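# Place three loose gears on furnace tray, small side up

## Task

Put each of the three loose gears into an unoccupied spot on the furnace tray with its smaller end facing upward, then release them all.

## Robot and tools

Robot: two 6-joint arms, left_arm and right_arm, each with a parallel two-finger gripper. URDF root poses in the scene frame: left_arm at (+0.048, +0.353, 0) m, quat_wxyz (+1.000, 0, 0, +0.008); right_arm at (-0.026, -0.237, 0) m, quat_wxyz (+0.997, 0, 0, -0.081).

Scene frame: origin on the table surface midway between the arms, +z up, +x pointing out across the table, and left_arm sits on the +y side. The arm names do not tell you which side of a picture they appear on.

Gripper: fingers extend along the gripper's +z axis and close along its y axis. The reported end_effector_position is the point between the pads, roughly 1 cm short of the fingertips.

Tool execute_actions. Argument actions is a list holding zero or one item. An empty list moves nothing and just reports the state. An item with rows is a motion: rows is a list of 1 to 15 rows, and steps (1 to 15, default 15) is how many control steps it lasts, each 1/30 s. Each row drives one step; if rows run out, the final row is reused. An item with only steps (up to 300) is a wait: no new command, returning once that many steps have elapsed since the previous result, with your reply time counted in. Optional pictures (boolean) chooses whether images come back; by default they do.

Row layout: one flat list of 14 numbers covering both arms, always all 14 even if one arm is idle. Order: left_arm waist, shoulder, elbow, wrist pitch, wrist yaw, wrist roll, opening; then the same seven for right_arm. The six joint values are absolute target angles in radians, in the same convention as the Joint positions line, not offsets. Stated ranges per arm: waist -2.880 to 2.880, shoulder 0.000 to 3.142, elbow 0.000 to 3.019, wrist pitch -1.693 to 1.571, wrist yaw -1.571 to 1.571, wrist roll -2.094 to 2.094. A call is rejected, sending nothing, if any target exceeds a range end by over 0.019 rad and lies beyond that joint's last reported angle. True limits may differ from the stated ones by up to 0.019 rad either way; targets past the true end are cut to it, and a "joint sent to its limit" line may follow (possibly about an earlier motion). Missing that line does not prove there is more room.

Opening: absolute value from -1 (closed) to +1 (fully open). Away from the extremes the fingers go to where grip_measured would read that number. To hold something, command a value below the current grip_measured: about 0.03 lower gives a firm grip, a smaller gap a gentler one. Pad force tops out near 50 to 62 N (lower on some grippers, and lower on parts under about 2 mm thick); first contact can spike harder.

Motion limits: each step the command sent to a joint stays within a fixed distance of its measured angle (waist 0.264, shoulder 0.32, elbow 0.276, wrist pitch 0.33, wrist yaw 0.186, wrist roll 0.522 rad), so big moves need several calls. If the targets would place a gripper more than 70 mm from where it now is, that arm's targets are pulled back proportionally toward the measured angles.

Between calls the arms keep heading to the last row sent, until all have nearly stopped (slow or blocked counts as stopped) or a step is HELD; after that only a new action moves them on or pushes harder. Fingers already moving finish their travel. Thinking and writing take simulated time, so the world keeps running while you reply.

Result lines: a state line "left_arm: … | right_arm: …" gives each gripper's position (m) and quat_wxyz in the scene frame; it can be off from reality, more so at long reach. "joint command not followed" means a clearance check altered or blocked some joint targets on some steps; the rest of the row still ran. HELD marks steps where all or part of your row was not sent. Joint positions and Joint velocities list, per arm, the six joints (rad, rad/s) then the pad gap (m, m/s; 0.094 m is fully open). grip_measured is the finger opening on the command scale; each gripper's reading may carry a fixed error of about 1 mm. Joint torques (six per arm, same order) are raw drive outputs with offset, scale error and noise, nonzero even unloaded; friction can mimic or mask load. MOTOR HOT appears at 85 °C; at 100 °C an OVER-TEMPERATURE FAULT drops that arm's motors and gripper until cooled, so avoid holding loads for long, including while thinking.

Tool zoom_image: camera is one of cam_head_left, cam_head_right, cam_high, cam_low, cam_left_wrist, cam_right_wrist (all 504x504); region is [x0, y0, x1, y1] in pixels of that camera's latest image, origin top-left, at most 504 by 504. It returns a magnified view and moves nothing. Wrist camera frame wrist_camera_optical: +z forward, +x image right, +y image down.

Tool read_manual: optional section (only "licences"); returns URDF licence text, no motion.

Tool finished_scene: scene is the current scene's number. Replying without any tool call also ends things.

Avoid: knocking or placing anything off the table (immediate failure), arms striking or pressing each other, dropping or slamming parts, hard collisions and heavy pushing. Brief external tugs on held parts or nudges to loose objects may happen, so grip securely and recheck placements. Smooth, efficient, quick motion is preferred.

Each tool is called after "Emit:" as name(argument=value, ...) on one line, values as JSON.

## Session

Emit:
execute_actions(actions=[])

Scene clock: 0.00 s of 6000.00 s.
left_arm: end_effector_position=(+0.4589, +0.8386, +0.3241) grip_measured=+1.000 end_effector_quat_wxyz=(+0.464, -0.191, +0.721, +0.478) | right_arm: end_effector_position=(+0.2831, -0.0358, +0.3636) grip_measured=+1.000 end_effector_quat_wxyz=(+0.249, -0.217, +0.935, +0.131)
Joint positions: left_arm=[ 0.784  1.468  1.029  0.322 -0.257  0.512  0.094] | right_arm=[ 0.697  0.977  1.211 -1.242 -0.095  0.106  0.094]
Joint velocities: left_arm=[-0.005 -0.005 -0.012 -0.012  0.022 -0.037  0.   ] | right_arm=[-0.005 -0.005 -0.017 -0.007 -0.037  0.051  0.   ]
Joint torques (N m, as the arm reports them, + toward a larger angle): no reading

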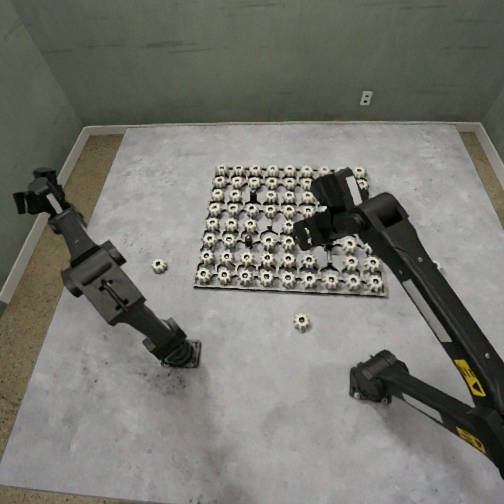

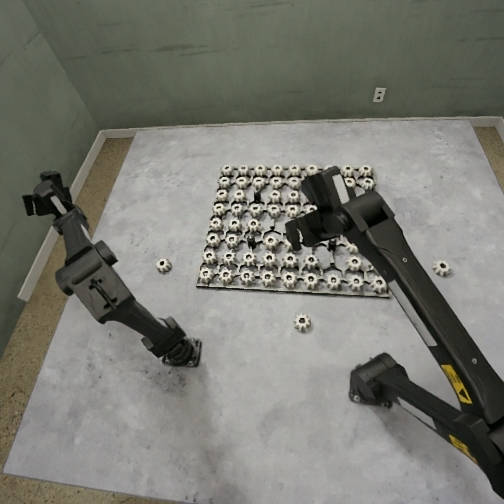

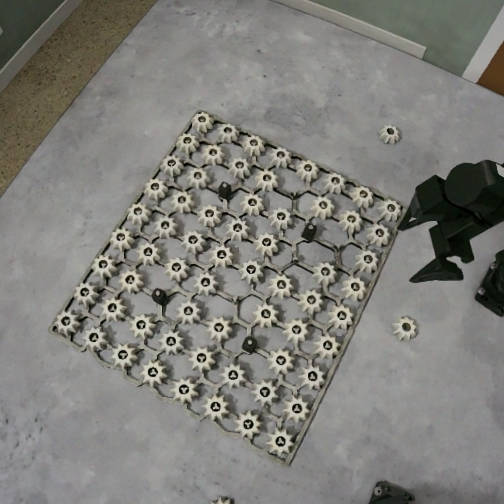

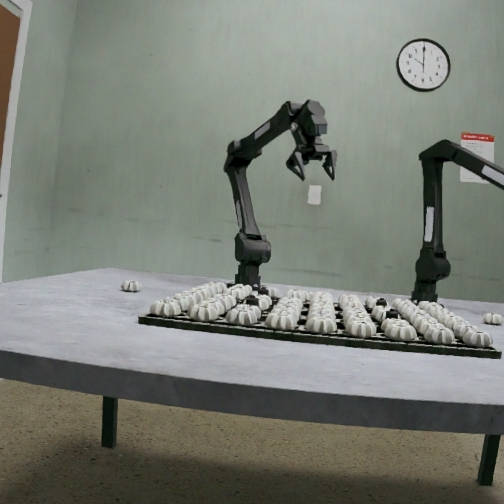

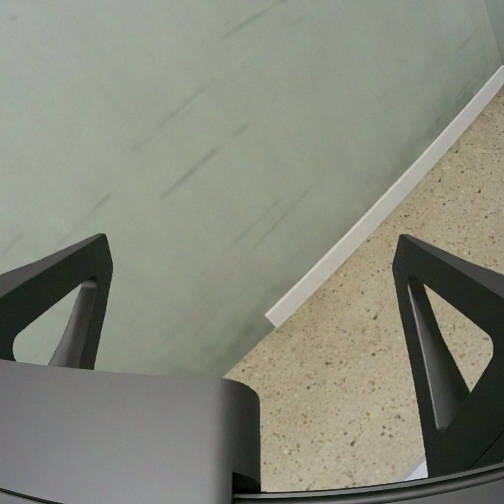

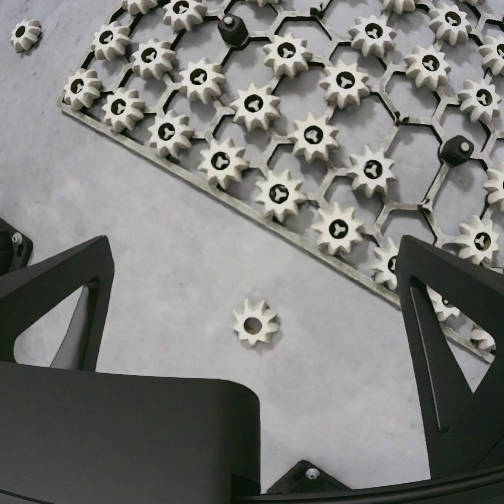

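Emit:
zoom_image(camera="cam_high", region=[180, 100, 440, 360])

Emit:
zoom_image(camera="cam_right_wrist", region=[200, 60, 504, 364])

Emit:
zoom_image(camera="cam_low", region=[100, 260, 504, 370])

Region (180, 100, 440, 360) of cam_high's 504x504 image, scaled by 1.938, with more detail than that image has.

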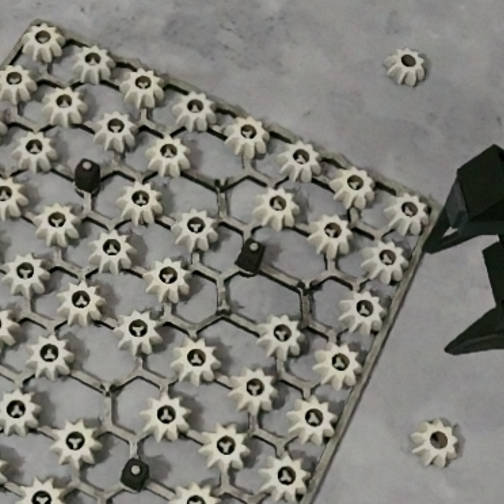

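Region (200, 60, 504, 364) of cam_right_wrist's 504x504 image, scaled by 1.658, with more detail than that image has.

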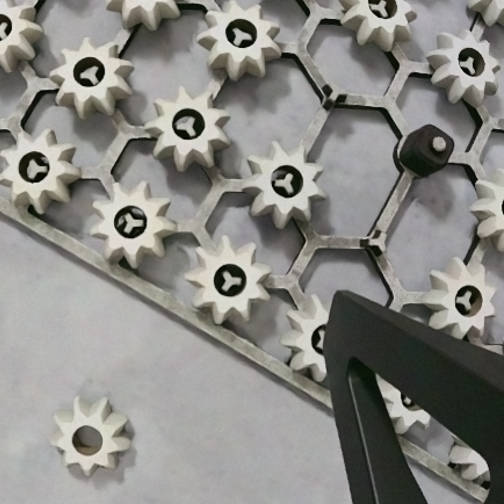

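Region (100, 260, 504, 370) of cam_low's 504x504 image, scaled by 1.248, with more detail than that image has; it fills the top 137 rows of this view, and the rest is white.

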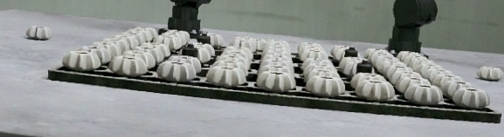

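Emit:
zoom_image(camera="cam_right_wrist", region=[200, 190, 380, 370])

Emit:
zoom_image(camera="cam_low", region=[100, 265, 220, 335])

Emit:
zoom_image(camera="cam_low", region=[404, 290, 504, 360])

Emit:
zoom_image(camera="cam_head_right", region=[140, 230, 460, 350])

Region (200, 190, 380, 370) of cam_right_wrist's 504x504 image, scaled by 2.800, with more detail than that image has.

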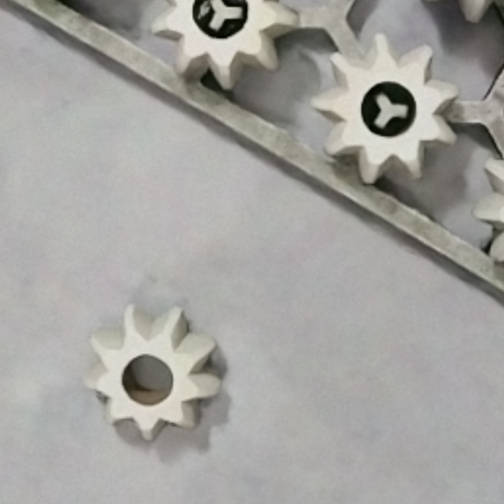

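Region (100, 265, 220, 335) of cam_low's 504x504 image, scaled by 4.200, with more detail than that image has; it fills the top 294 rows of this view, and the rest is white.

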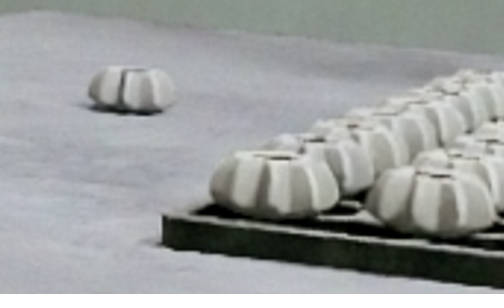

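Region (404, 290, 504, 360) of cam_low's 504x504 image, scaled by 5.040, with more detail than that image has; it fills the top 353 rows of this view, and the rest is white.

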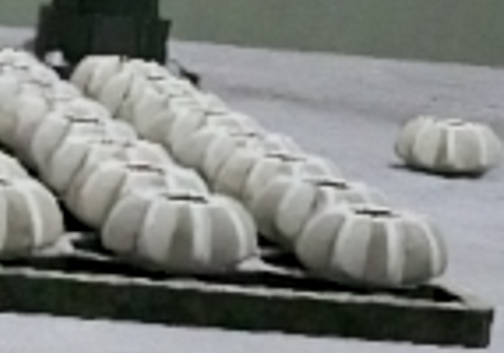

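Region (140, 230, 460, 350) of cam_head_right's 504x504 image, scaled by 1.575, with more detail than that image has; it fills the top 189 rows of this view, and the rest is white.

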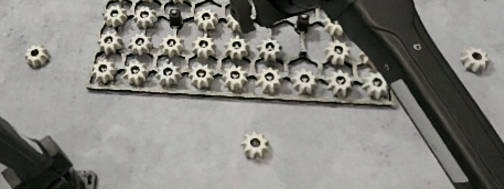

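Emit:
execute_actions(actions=[{"rows": [[0.357,1.238,1.014,-1.347,0,0,1, 0.947,1.122,0.760,-1.209,0,0,1]], "steps": 15}], pictures=false)

Emit:
execute_actions(actions=[{"steps": 45}])

Scene clock: 83.90 s of 6000.00 s.
left_arm: end_effector_position=(+0.5186, +0.5269, +0.2416) grip_measured=+1.000 end_effector_quat_wxyz=(+0.345, -0.124, +0.927, +0.076) | right_arm: end_effector_position=(+0.1555, -0.0546, +0.1011) grip_measured=+1.000 end_effector_quat_wxyz=(-0.036, -0.371, +0.928, -0.012)
Joint positions: left_arm=[ 0.34   1.25   1.025 -0.623  0.004  0.089  0.094] | right_arm=[ 0.948  1.147  0.722 -1.221 -0.006  0.025  0.094]
Joint velocities: left_arm=[-0.503 -0.278  0.012 -3.153  0.022 -0.564  0.   ] | right_arm=[ 0.005  0.054 -0.002 -0.007  0.007 -0.022  0.   ]
Joint torques (N m, as the arm reports them, + toward a larger angle): left_arm=[ 2.51 -9.51  9.22  2.7  -0.28 -0.19] | right_arm=[ 0.76 -8.49 11.72  0.25  0.22 -0.12]
Steps of this call (steps 1 to 90: nothing new was sent; then 80.40 s passed at rest; steps 91 to 105: all 15 steps of this action). Readings (joint positions):
91: left_arm=[0.779 1.462 1.029 0.297 -0.226 0.481] | right_arm=[0.704 0.978 1.198 -1.236 -0.077 0.102]
92: left_arm=[0.770 1.452 1.028 0.253 -0.189 0.446] | right_arm=[0.722 0.977 1.175 -1.230 -0.060 0.097]
94: left_arm=[0.729 1.423 1.025 0.165 -0.119 0.382] | right_arm=[0.771 0.984 1.106 -1.228 -0.040 0.088]
98: left_arm=[0.597 1.357 1.025 -0.023 -0.043 0.272] | right_arm=[0.863 1.031 0.931 -1.225 -0.021 0.069]
105: the state above

Scene clock: 85.40 s of 6000.00 s.
left_arm: end_effector_position=(+0.3616, +0.4704, +0.1772) grip_measured=+1.000 end_effector_quat_wxyz=(+0.001, -0.174, +0.985, -0.001) | right_arm: end_effector_position=(+0.1567, -0.0538, +0.1028) grip_measured=+1.000 end_effector_quat_wxyz=(-0.031, -0.376, +0.926, -0.010)
Joint positions: left_arm=[ 0.345  1.239  1.008 -1.337  0.002  0.012  0.094] | right_arm=[ 0.948  1.142  0.724 -1.218 -0.005  0.013  0.094]
Joint velocities: left_arm=[-0.015  0.005 -0.002  0.012 -0.022  0.037  0.   ] | right_arm=[-0.024 -0.015 -0.002 -0.007  0.022 -0.007  0.   ]
Joint torques (N m, as the arm reports them, + toward a larger angle): left_arm=[-0.51 -8.36  9.48  0.3  -0.13 -0.12] | right_arm=[ 0.81 -7.52 11.62  0.32  0.16 -0.17]
Steps of this call (steps 1 to 30: the robot went on to your last target; steps 31 to 45: nothing new was sent). Readings (joint positions):
1: left_arm=[0.329 1.243 1.025 -0.732 0.005 0.074] | right_arm=[0.948 1.147 0.722 -1.221 -0.005 0.023]
2: left_arm=[0.328 1.239 1.025 -0.842 0.005 0.063] | right_arm=[0.948 1.145 0.724 -1.219 -0.005 0.021]
4: left_arm=[0.334 1.239 1.024 -1.060 0.003 0.044] | right_arm=[0.948 1.142 0.724 -1.218 -0.005 0.018]
8: left_arm=[0.344 1.239 1.008 -1.313 0.002 0.025] | right_arm=[0.948 1.142 0.724 -1.218 -0.005 0.015]
45: the state above
All arms were judged still, so your last target was given up. Only a new action makes them travel on or press farther. Fingers that are still opening or closing keep moving.

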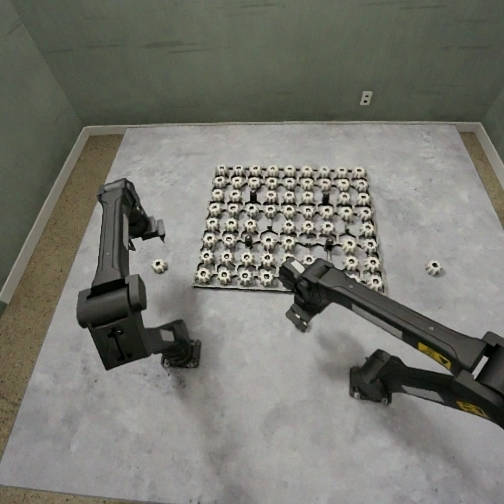

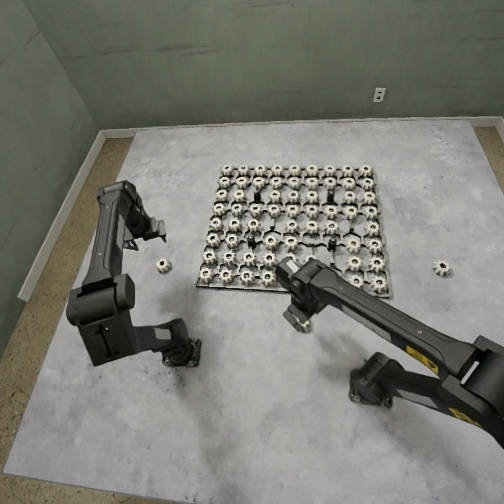

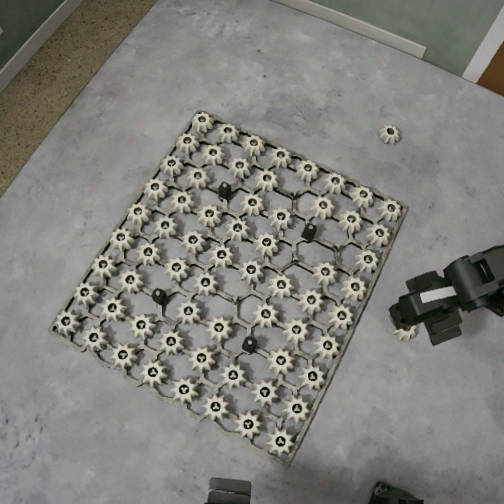

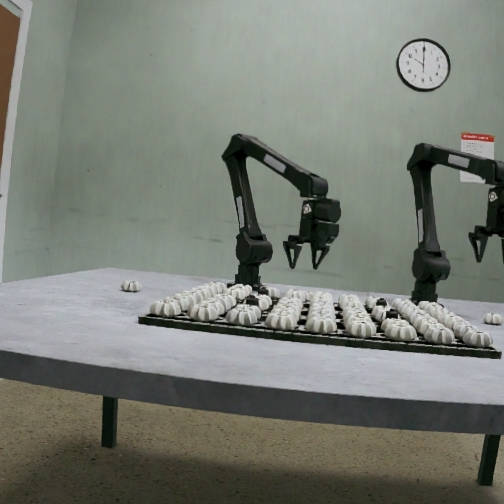

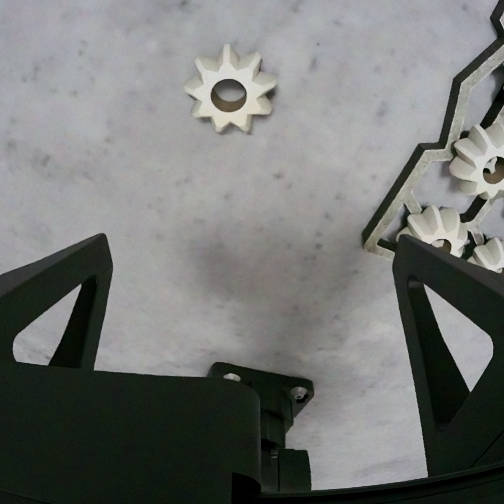

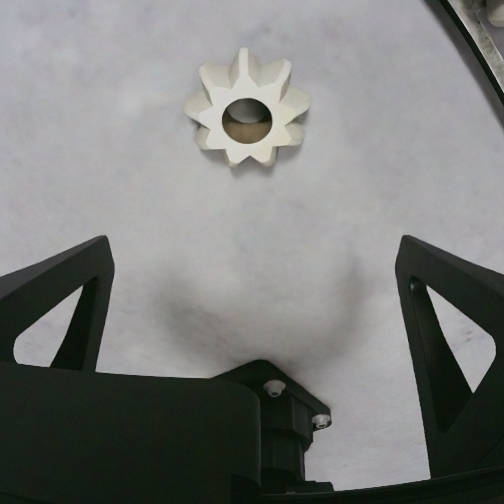

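Emit:
execute_actions(actions=[{"rows": [
[0.360,1.250,1.002,-1.322,0,0,1, 0.948,1.128,0.753,-1.193,0,0,1],
[0.363,1.268,0.982,-1.285,0,0,1, 0.949,1.137,0.742,-1.170,0,0,1],
[0.366,1.290,0.960,-1.240,0,0,1, 0.950,1.148,0.730,-1.143,0,0,1],
[0.370,1.315,0.935,-1.190,0,0,1, 0.951,1.160,0.716,-1.112,0,0,1],
[0.374,1.340,0.908,-1.138,0,0,1, 0.952,1.173,0.701,-1.080,0,0,1],
[0.378,1.365,0.882,-1.087,0,0,1, 0.953,1.186,0.686,-1.048,0,0,1],
[0.382,1.388,0.858,-1.040,0,0,1, 0.954,1.197,0.673,-1.020,0,0,1],
[0.385,1.406,0.840,-1.002,0,0,1, 0.955,1.206,0.662,-0.996,0,0,1],
[0.387,1.419,0.827,-0.975,0,0,1, 0.955,1.213,0.654,-0.980,0,0,1],
[0.388,1.425,0.820,-0.960,0,0,1, 0.955,1.217,0.650,-0.970,0,0,1]
], "steps": 15}], pictures=false)

Emit:
execute_actions(actions=[{"steps": 25}])

Scene clock: 125.10 s of 6000.00 s.
left_arm: end_effector_position=(+0.3592, +0.4806, +0.0390) grip_measured=+1.000 end_effector_quat_wxyz=(-0.027, -0.190, +0.981, -0.006) | right_arm: end_effector_position=(+0.1683, -0.0422, +0.0547) grip_measured=+1.000 end_effector_quat_wxyz=(+0.002, -0.377, +0.926, +0.003)
Joint positions: left_arm=[ 0.376  1.454  0.807 -0.979  0.002  0.011  0.094] | right_arm=[ 0.948  1.216  0.638 -0.986 -0.005  0.013  0.094]
Joint velocities: left_arm=[ 0.015 -0.005 -0.017  0.017 -0.051 -0.11   0.   ] | right_arm=[ 0.005 -0.005  0.012  0.027  0.022  0.051  0.   ]
Joint torques (N m, as the arm reports them, + toward a larger angle): left_arm=[ -0.12 -11.95   8.49   1.24  -0.13  -0.13] | right_arm=[ 1.33 -5.98  9.14  0.46  0.22 -0.14]
Steps of this call (steps 1 to 90: nothing new was sent; then 36.20 s passed at rest; steps 91 to 105: all 15 steps of this action). Readings (joint positions):
91: left_arm=[0.345 1.239 1.008 -1.337 0.002 0.012] | right_arm=[0.948 1.142 0.724 -1.216 -0.005 0.013]
92: left_arm=[0.345 1.239 1.005 -1.329 0.002 0.012] | right_arm=[0.948 1.142 0.724 -1.208 -0.005 0.013]
94: left_arm=[0.347 1.245 0.987 -1.274 0.002 0.012] | right_arm=[0.948 1.142 0.722 -1.171 -0.005 0.013]
98: left_arm=[0.361 1.317 0.903 -1.094 0.002 0.012] | right_arm=[0.948 1.158 0.687 -1.055 -0.005 0.013]
105: the state above

Scene clock: 125.93 s of 6000.00 s.
left_arm: end_effector_position=(+0.3618, +0.4817, +0.0419) grip_measured=+1.000 end_effector_quat_wxyz=(-0.018, -0.190, +0.982, -0.005) | right_arm: end_effector_position=(+0.1692, -0.0413, +0.0547) grip_measured=+1.000 end_effector_quat_wxyz=(+0.004, -0.377, +0.926, +0.004)
Joint positions: left_arm=[ 0.376  1.444  0.807 -0.971  0.002  0.011  0.094] | right_arm=[ 0.948  1.216  0.638 -0.981 -0.005  0.013  0.094]
Joint velocities: left_arm=[-0.005 -0.005 -0.012  0.002  0.022  0.007  0.   ] | right_arm=[-0.005  0.015  0.002 -0.007  0.022 -0.022  0.   ]
Joint torques (N m, as the arm reports them, + toward a larger angle): left_arm=[ -0.58 -10.64   8.34   1.14  -0.13  -0.14] | right_arm=[ 1.54 -5.83  8.97  0.56  0.26 -0.16]
Steps of this call (steps 1 to 15: the robot went on to your last target; steps 16 to 25: nothing new was sent). Readings (joint positions):
1: left_arm=[0.376 1.453 0.807 -0.979 0.002 0.011] | right_arm=[0.948 1.216 0.638 -0.985 -0.005 0.013]
2: left_arm=[0.376 1.450 0.807 -0.974 0.002 0.011] | right_arm=[0.948 1.216 0.638 -0.983 -0.005 0.013]
4: left_arm=[0.376 1.446 0.807 -0.972 0.002 0.011] | right_arm=[0.948 1.216 0.638 -0.982 -0.005 0.013]
8: left_arm=[0.376 1.444 0.807 -0.971 0.002 0.011] | right_arm=[0.948 1.216 0.638 -0.981 -0.005 0.013]
25: the state above
All arms were judged still, so your last target was given up. Only a new action makes them travel on or press farther. Fingers that are still opening or closing keep moving.

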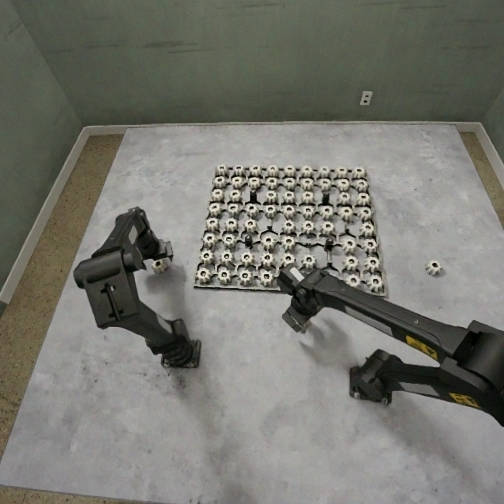

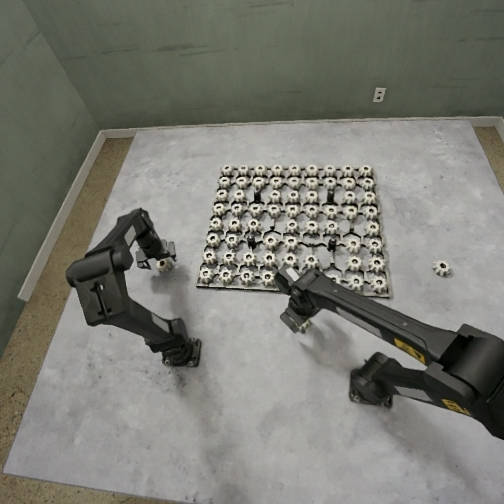

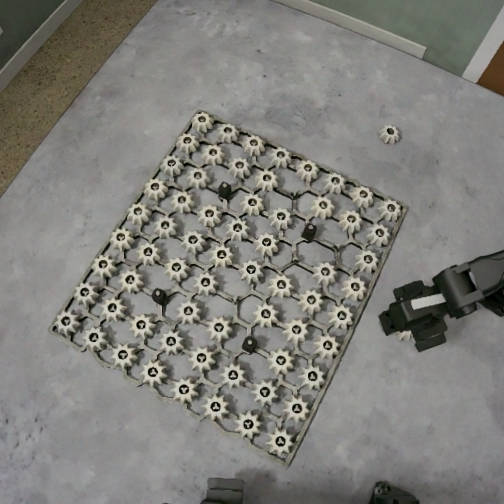

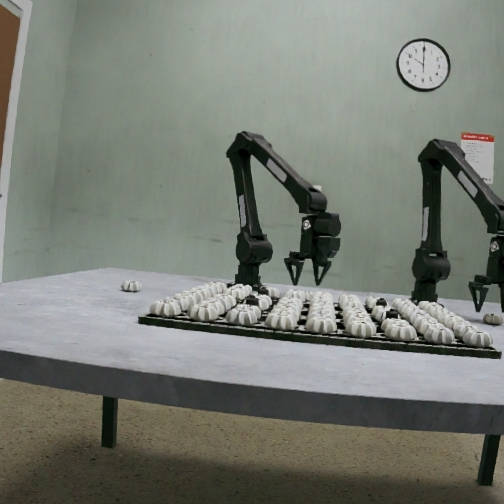

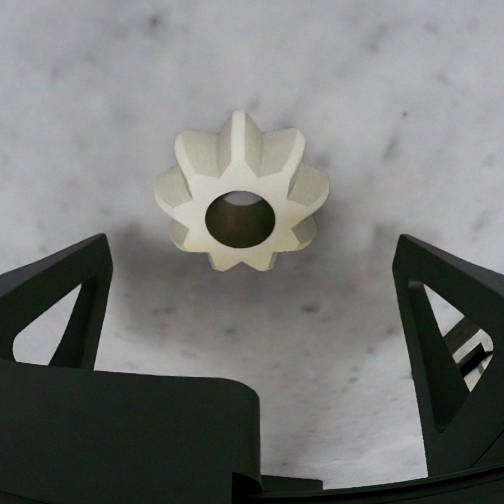

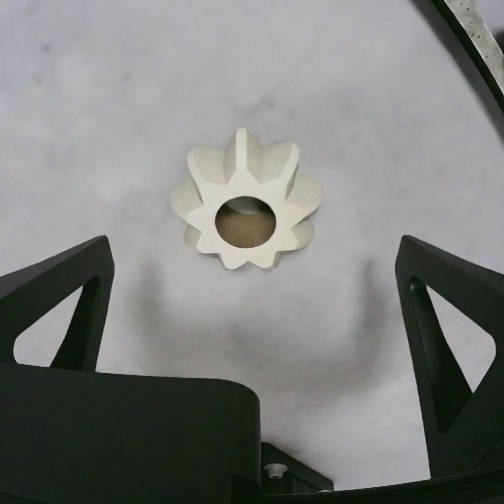

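Emit:
execute_actions(actions=[{"rows": [
[0.391,1.442,0.818,-0.952,0,0.05,1, 0.957,1.222,0.647,-0.962,0,0.05,1],
[0.394,1.445,0.815,-0.943,0,0.10,1, 0.959,1.229,0.643,-0.952,0,0.10,1],
[0.397,1.449,0.812,-0.933,0,0.15,1, 0.961,1.237,0.639,-0.940,0,0.15,1],
[0.400,1.453,0.809,-0.922,0,0.19,1, 0.962,1.245,0.634,-0.928,0,0.19,1],
[0.400,1.457,0.806,-0.911,0,0.19,1, 0.962,1.253,0.630,-0.916,0,0.19,1],
[0.400,1.461,0.803,-0.900,0,0.19,1, 0.962,1.261,0.625,-0.904,0,0.19,1],
[0.400,1.465,0.800,-0.889,0,0.19,1, 0.962,1.269,0.621,-0.892,0,0.19,1],
[0.400,1.469,0.797,-0.878,0,0.19,1, 0.962,1.277,0.616,-0.880,0,0.19,1],
[0.400,1.473,0.794,-0.868,0,0.19,1, 0.962,1.284,0.612,-0.869,0,0.19,1],
[0.400,1.476,0.791,-0.859,0,0.19,1, 0.962,1.290,0.609,-0.859,0,0.19,1],
[0.400,1.479,0.789,-0.851,0,0.19,1, 0.962,1.295,0.606,-0.851,0,0.19,1],
[0.400,1.481,0.787,-0.845,0,0.19,1, 0.962,1.298,0.604,-0.845,0,0.19,1],
[0.400,1.482,0.786,-0.842,0,0.19,1, 0.962,1.300,0.603,-0.842,0,0.19,1]
], "steps": 15}], pictures=false)

Emit:
execute_actions(actions=[{"steps": 25}])

Scene clock: 153.90 s of 6000.00 s.
left_arm: end_effector_position=(+0.3807, +0.4934, +0.0337) grip_measured=+1.000 end_effector_quat_wxyz=(+0.025, -0.116, +0.993, +0.006) | right_arm: end_effector_position=(+0.1715, -0.0379, +0.0233) grip_measured=+1.000 end_effector_quat_wxyz=(+0.007, -0.305, +0.952, +0.006)
Joint positions: left_arm=[ 0.386  1.461  0.798 -0.857  0.002  0.169  0.094] | right_arm=[ 0.951  1.29   0.597 -0.859 -0.005  0.168  0.094]
Joint velocities: left_arm=[ 0.005  0.083 -0.046  0.051 -0.037  0.051  0.   ] | right_arm=[-0.015  0.044 -0.037  0.051 -0.022  0.081  0.   ]
Joint torques (N m, as the arm reports them, + toward a larger angle): left_arm=[-0.31 -8.96  6.59  1.3  -0.12  0.1 ] | right_arm=[ 1.78 -6.31  8.04  0.68  0.16  0.19]
Steps of this call (steps 1 to 90: nothing new was sent; then 24.47 s passed at rest; steps 91 to 105: all 15 steps of this action). Readings (joint positions):
91: left_arm=[0.376 1.444 0.807 -0.970 0.002 0.015] | right_arm=[0.948 1.216 0.638 -0.980 -0.005 0.016]
92: left_arm=[0.376 1.444 0.807 -0.966 0.002 0.028] | right_arm=[0.948 1.216 0.638 -0.976 -0.005 0.029]
94: left_arm=[0.378 1.444 0.807 -0.952 0.002 0.073] | right_arm=[0.948 1.217 0.636 -0.959 -0.005 0.073]
98: left_arm=[0.385 1.445 0.807 -0.910 0.002 0.135] | right_arm=[0.950 1.238 0.624 -0.913 -0.005 0.135]
105: the state above

Scene clock: 154.73 s of 6000.00 s.
left_arm: end_effector_position=(+0.3789, +0.4926, +0.0306) grip_measured=+1.000 end_effector_quat_wxyz=(+0.021, -0.112, +0.993, +0.005) | right_arm: end_effector_position=(+0.1719, -0.0376, +0.0227) grip_measured=+1.000 end_effector_quat_wxyz=(+0.008, -0.301, +0.954, +0.007)
Joint positions: left_arm=[ 0.386  1.466  0.793 -0.854  0.002  0.179  0.094] | right_arm=[ 0.951  1.291  0.596 -0.854 -0.005  0.177  0.094]
Joint velocities: left_arm=[-0.015 -0.005 -0.012 -0.007  0.051 -0.022  0.   ] | right_arm=[-0.024 -0.005 -0.012  0.012  0.022 -0.051  0.   ]
Joint torques (N m, as the arm reports them, + toward a larger angle): left_arm=[-0.38 -8.62  6.75  1.32 -0.11  0.13] | right_arm=[ 1.55 -6.14  7.92  0.46  0.12  0.12]
Steps of this call (steps 1 to 15: the robot went on to your last target; steps 16 to 25: nothing new was sent). Readings (joint positions):
1: left_arm=[0.386 1.463 0.796 -0.855 0.002 0.171] | right_arm=[0.951 1.291 0.596 -0.857 -0.005 0.170]
2: left_arm=[0.386 1.465 0.794 -0.855 0.002 0.173] | right_arm=[0.951 1.291 0.596 -0.856 -0.005 0.172]
4: left_arm=[0.386 1.466 0.793 -0.855 0.002 0.175] | right_arm=[0.951 1.291 0.596 -0.854 -0.005 0.174]
8: left_arm=[0.386 1.466 0.793 -0.854 0.002 0.177] | right_arm=[0.951 1.291 0.596 -0.854 -0.005 0.175]
25: the state above
All arms were judged still, so your last target was given up. Only a new action makes them travel on or press farther. Fingers that are still opening or closing keep moving.

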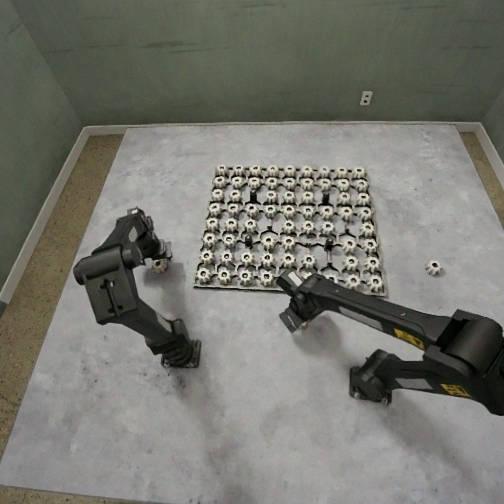

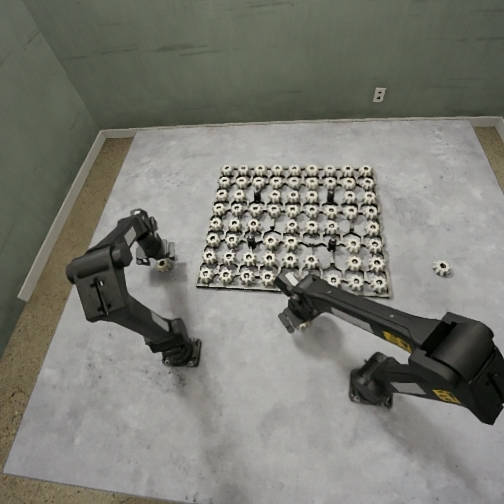

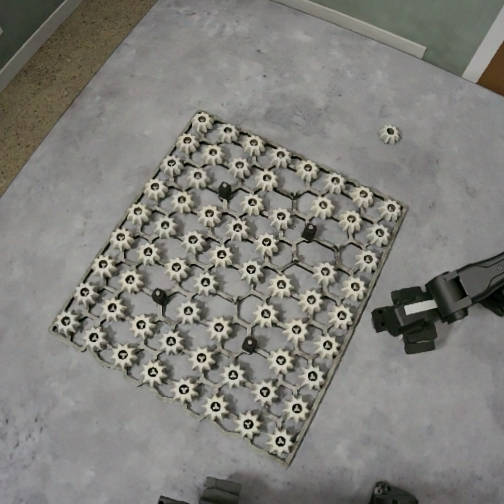

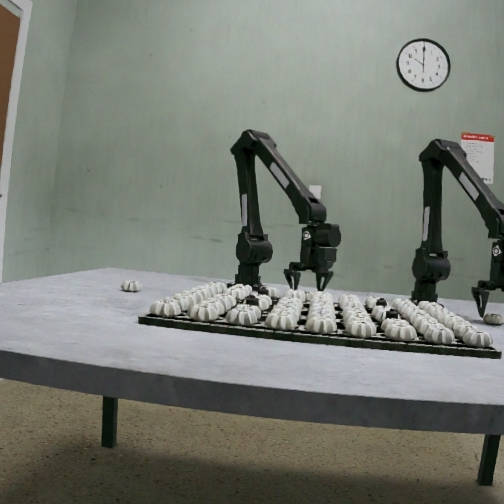

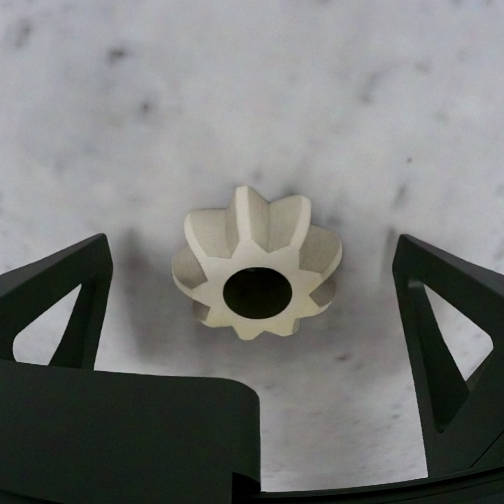

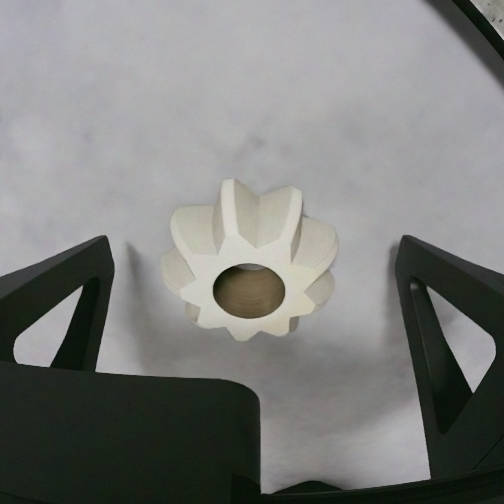

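Emit:
execute_actions(actions=[{"rows": [
[0.400,1.484,0.782,-0.842,0,0.19,1, 0.962,1.301,0.601,-0.842,0,0.19,1],
[0.400,1.486,0.778,-0.842,0,0.19,1, 0.962,1.302,0.599,-0.842,0,0.19,1],
[0.400,1.488,0.774,-0.841,0,0.19,1, 0.962,1.303,0.597,-0.841,0,0.19,1],
[0.400,1.490,0.770,-0.841,0,0.19,1, 0.962,1.304,0.595,-0.841,0,0.19,1],
[0.400,1.492,0.766,-0.841,0,0.19,1, 0.962,1.305,0.593,-0.841,0,0.19,1],
[0.400,1.494,0.762,-0.840,0,0.19,1, 0.962,1.306,0.591,-0.840,0,0.19,1],
[0.400,1.495,0.759,-0.840,0,0.19,1, 0.962,1.307,0.589,-0.840,0,0.19,1],
[0.400,1.496,0.757,-0.840,0,0.19,1, 0.962,1.308,0.587,-0.840,0,0.19,1],
[0.400,1.497,0.755,-0.840,0,0.19,1, 0.962,1.308,0.586,-0.840,0,0.19,1]
], "steps": 15}], pictures=false)

Emit:
execute_actions(actions=[{"steps": 15}])

Scene clock: 178.00 s of 6000.00 s.
left_arm: end_effector_position=(+0.3633, +0.4860, +0.0159) grip_measured=+1.000 end_effector_quat_wxyz=(-0.000, -0.112, +0.994, -0.001) | right_arm: end_effector_position=(+0.1674, -0.0421, +0.0186) grip_measured=+1.000 end_effector_quat_wxyz=(+0.003, -0.301, +0.954, +0.004)
Joint positions: left_arm=[ 0.386  1.481  0.761 -0.851  0.002  0.179  0.094] | right_arm=[ 0.951  1.291  0.582 -0.851 -0.005  0.177  0.094]
Joint velocities: left_arm=[-0.005 -0.005  0.002 -0.007  0.037  0.007  0.   ] | right_arm=[-0.015  0.005 -0.002  0.002  0.051 -0.037  0.   ]
Joint torques (N m, as the arm reports them, + toward a larger angle): left_arm=[-0.34 -8.38  6.45  1.19 -0.11  0.12] | right_arm=[ 1.74 -5.07  7.4   0.48  0.21  0.21]
Steps of this call (steps 1 to 90: nothing new was sent; then 19.77 s passed at rest; steps 91 to 105: all 15 steps of this action). Readings (joint positions):
91: left_arm=[0.386 1.466 0.793 -0.854 0.002 0.179] | right_arm=[0.951 1.291 0.596 -0.854 -0.005 0.177]
92: left_arm=[0.386 1.466 0.793 -0.854 0.002 0.179] | right_arm=[0.951 1.291 0.596 -0.854 -0.005 0.177]
94: left_arm=[0.386 1.466 0.789 -0.852 0.002 0.179] | right_arm=[0.951 1.291 0.596 -0.854 -0.005 0.177]
98: left_arm=[0.386 1.471 0.772 -0.851 0.002 0.179] | right_arm=[0.951 1.291 0.589 -0.851 -0.005 0.177]
105: the state above

Scene clock: 178.50 s of 6000.00 s.
left_arm: end_effector_position=(+0.3633, +0.4860, +0.0159) grip_measured=+1.000 end_effector_quat_wxyz=(-0.000, -0.112, +0.994, -0.001) | right_arm: end_effector_position=(+0.1674, -0.0421, +0.0186) grip_measured=+1.000 end_effector_quat_wxyz=(+0.003, -0.301, +0.954, +0.004)
Joint positions: left_arm=[ 0.386  1.481  0.761 -0.851  0.002  0.179  0.094] | right_arm=[ 0.951  1.291  0.582 -0.851 -0.005  0.177  0.094]
Joint velocities: left_arm=[-0.015 -0.005 -0.002 -0.007  0.066 -0.037  0.   ] | right_arm=[ 0.005  0.005  0.012 -0.012  0.022  0.022  0.   ]
Joint torques (N m, as the arm reports them, + toward a larger angle): left_arm=[-0.33 -8.63  6.51  1.2  -0.11  0.13] | right_arm=[ 2.63 -5.56  7.45  0.68  0.18  0.17]
Steps of this call (steps 1 to 15: the robot went on to your last target). Readings (joint positions):
1: left_arm=[0.386 1.481 0.761 -0.851 0.002 0.179] | right_arm=[0.951 1.291 0.582 -0.851 -0.005 0.177]
2: left_arm=[0.386 1.481 0.761 -0.851 0.002 0.179] | right_arm=[0.951 1.291 0.582 -0.851 -0.005 0.177]
4: left_arm=[0.386 1.481 0.761 -0.851 0.002 0.179] | right_arm=[0.951 1.291 0.582 -0.851 -0.005 0.177]
8: left_arm=[0.386 1.481 0.761 -0.851 0.002 0.179] | right_arm=[0.951 1.291 0.582 -0.851 -0.005 0.177]
15: the state above
All arms were judged still, so your last target was given up. Only a new action makes them travel on or press farther. Fingers that are still opening or closing keep moving.

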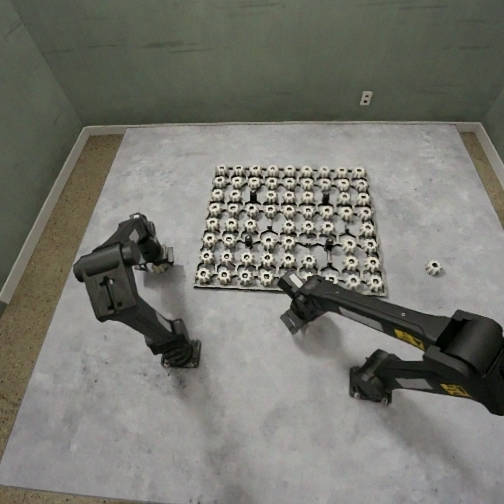

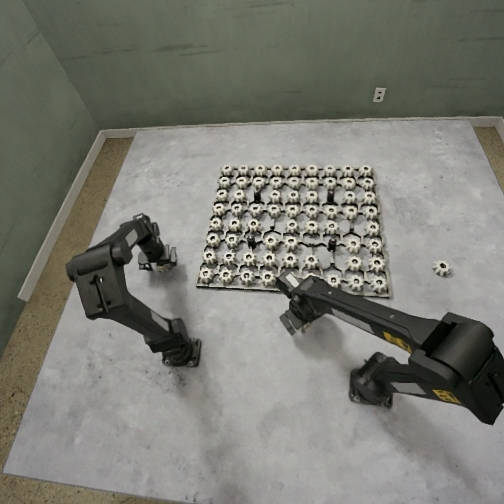

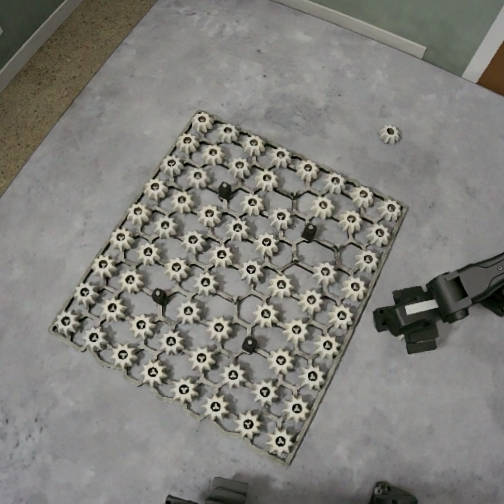

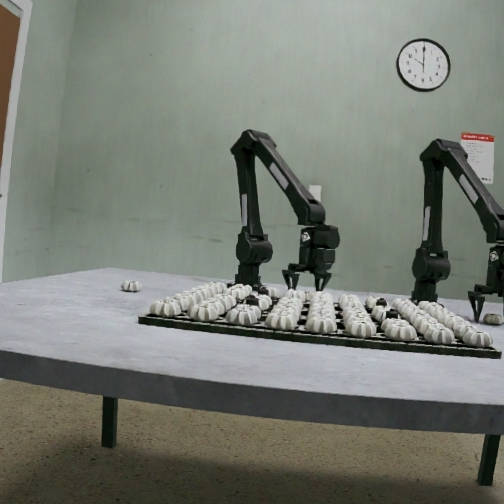

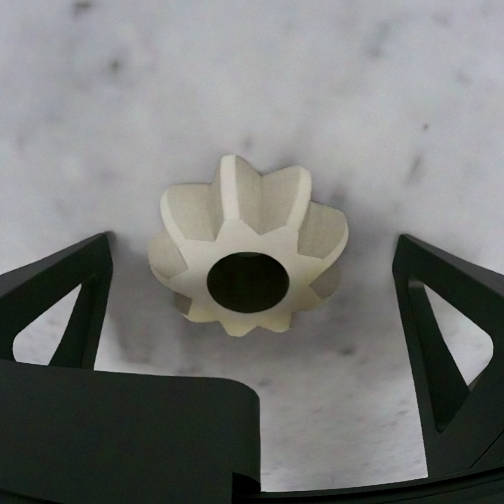

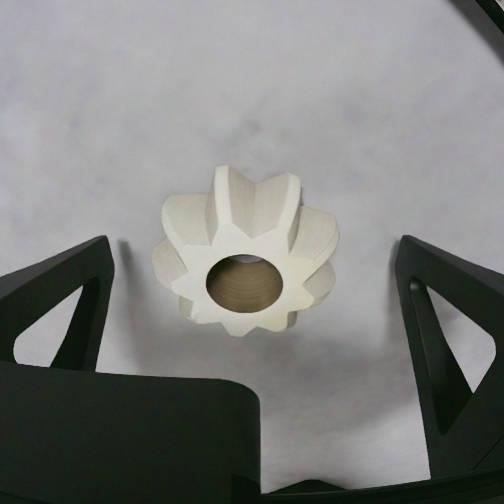

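Emit:
execute_actions(actions=[{"rows": [
[0.400,1.497,0.755,-0.840,0,0.19,0.9, 0.962,1.311,0.586,-0.840,0,0.19,1],
[0.400,1.497,0.755,-0.840,0,0.19,0.8, 0.962,1.314,0.586,-0.840,0,0.19,1],
[0.400,1.497,0.755,-0.840,0,0.19,0.7, 0.962,1.317,0.586,-0.840,0,0.19,1],
[0.400,1.497,0.755,-0.840,0,0.19,0.6, 0.962,1.320,0.586,-0.840,0,0.19,1],
[0.400,1.497,0.755,-0.840,0,0.19,0.5, 0.962,1.323,0.586,-0.840,0,0.19,1],
[0.400,1.497,0.755,-0.840,0,0.19,0.45, 0.962,1.325,0.586,-0.840,0,0.19,1],
[0.400,1.497,0.755,-0.840,0,0.19,0.40, 0.962,1.327,0.586,-0.840,0,0.19,1],
[0.400,1.497,0.755,-0.840,0,0.19,0.36, 0.962,1.327,0.586,-0.840,0,0.19,1],
[0.400,1.497,0.755,-0.840,0,0.19,0.32, 0.962,1.327,0.586,-0.840,0,0.19,1],
[0.400,1.497,0.755,-0.840,0,0.19,0.29, 0.962,1.327,0.586,-0.840,0,0.19,1],
[0.400,1.497,0.755,-0.840,0,0.19,0.26, 0.962,1.327,0.586,-0.840,0,0.19,1]
], "steps": 15}], pictures=false)

Emit:
execute_actions(actions=[{"steps": 12}])

Scene clock: 189.10 s of 6000.00 s.
left_arm: end_effector_position=(+0.3632, +0.4868, +0.0159) grip_measured=+0.262 end_effector_quat_wxyz=(-0.000, -0.112, +0.994, +0.000) | right_arm: end_effector_position=(+0.1657, -0.0438, +0.0133) grip_measured=+1.000 end_effector_quat_wxyz=(-0.006, -0.301, +0.954, -0.001)
Joint positions: left_arm=[ 0.387  1.481  0.761 -0.851 -0.001  0.179  0.059] | right_arm=[ 0.951  1.312  0.582 -0.851 -0.005  0.177  0.094]
Joint velocities: left_arm=[ 0.005 -0.005 -0.012  0.007 -0.037 -0.051 -0.   ] | right_arm=[-0.005 -0.015 -0.012 -0.002 -0.022 -0.022  0.   ]
Joint torques (N m, as the arm reports them, + toward a larger angle): left_arm=[-0.53 -8.73  6.49  1.16  0.    0.12] | right_arm=[ 1.14 -5.07  7.18  0.36  0.25  0.2 ]
Steps of this call (steps 1 to 90: nothing new was sent; then 7.10 s passed at rest; steps 91 to 105: all 15 steps of this action). Readings (joint positions):
91: left_arm=[0.386 1.481 0.761 -0.851 0.002 0.179] | right_arm=[0.951 1.292 0.582 -0.851 -0.005 0.177]
92: left_arm=[0.386 1.481 0.761 -0.851 0.002 0.179] | right_arm=[0.951 1.292 0.582 -0.851 -0.005 0.177]
94: left_arm=[0.386 1.481 0.761 -0.851 0.002 0.179] | right_arm=[0.951 1.295 0.582 -0.851 -0.005 0.177]
98: left_arm=[0.386 1.481 0.761 -0.851 0.002 0.179] | right_arm=[0.951 1.307 0.582 -0.851 -0.005 0.177]
105: the state above

Scene clock: 189.50 s of 6000.00 s.
left_arm: end_effector_position=(+0.3632, +0.4868, +0.0159) grip_measured=+0.262 end_effector_quat_wxyz=(-0.000, -0.112, +0.994, +0.000) | right_arm: end_effector_position=(+0.1657, -0.0438, +0.0133) grip_measured=+1.000 end_effector_quat_wxyz=(-0.006, -0.301, +0.954, -0.001)
Joint positions: left_arm=[ 0.387  1.481  0.761 -0.851 -0.001  0.179  0.059] | right_arm=[ 0.951  1.312  0.582 -0.851 -0.005  0.177  0.094]
Joint velocities: left_arm=[-0.015 -0.005 -0.017 -0.007  0.007 -0.051  0.   ] | right_arm=[-0.005 -0.005 -0.002 -0.012  0.022 -0.066  0.   ]
Joint torques (N m, as the arm reports them, + toward a larger angle): left_arm=[-0.45 -8.57  6.5   1.19  0.    0.13] | right_arm=[ 2.19 -5.38  7.46  0.42  0.12  0.15]
Steps of this call (steps 1 to 12: the robot went on to your last target). Readings (joint positions):
1: left_arm=[0.387 1.481 0.761 -0.851 -0.001 0.179] | right_arm=[0.951 1.312 0.582 -0.851 -0.005 0.177]
2: left_arm=[0.387 1.481 0.761 -0.851 -0.001 0.179] | right_arm=[0.951 1.312 0.582 -0.851 -0.005 0.177]
4: left_arm=[0.387 1.481 0.761 -0.851 -0.001 0.179] | right_arm=[0.951 1.312 0.582 -0.851 -0.005 0.177]
8: left_arm=[0.387 1.481 0.761 -0.851 -0.001 0.179] | right_arm=[0.951 1.312 0.582 -0.851 -0.005 0.177]
12: the state above

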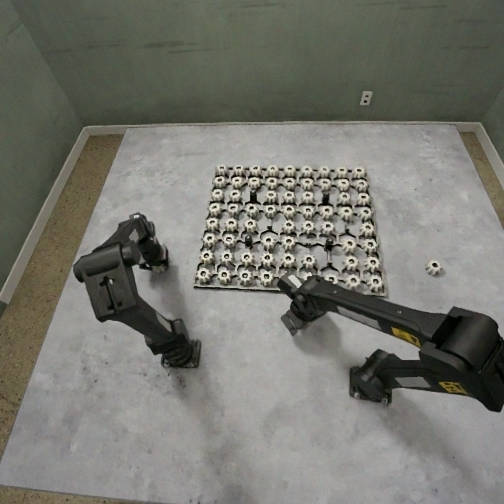

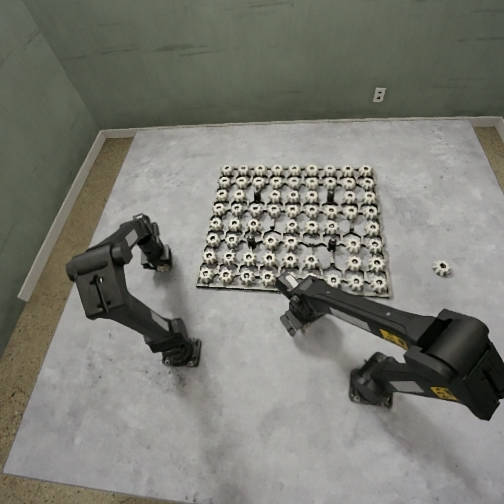

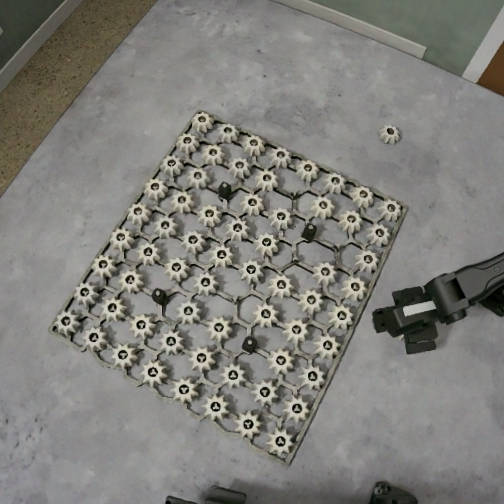

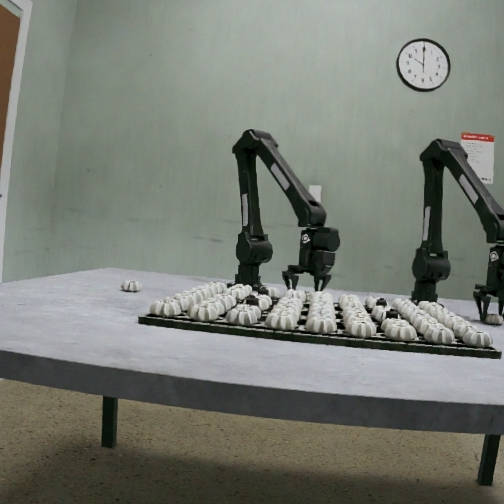

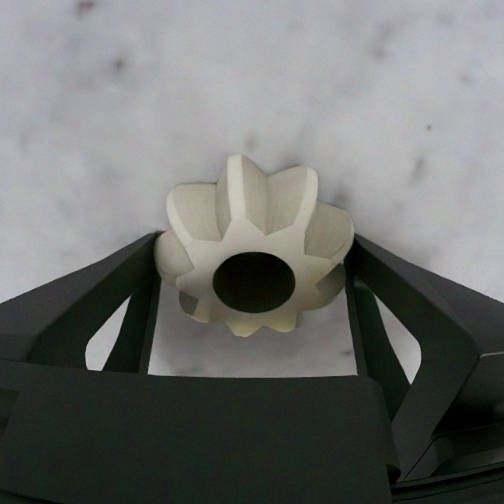

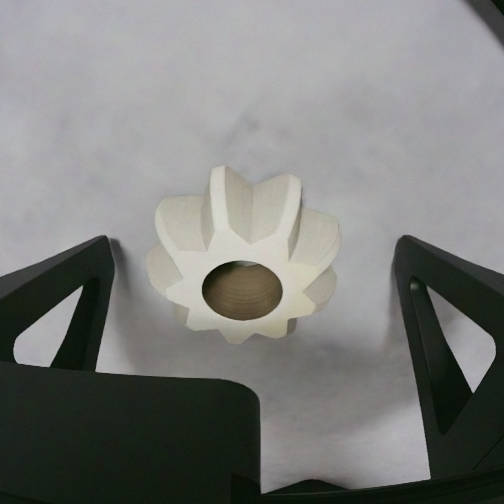

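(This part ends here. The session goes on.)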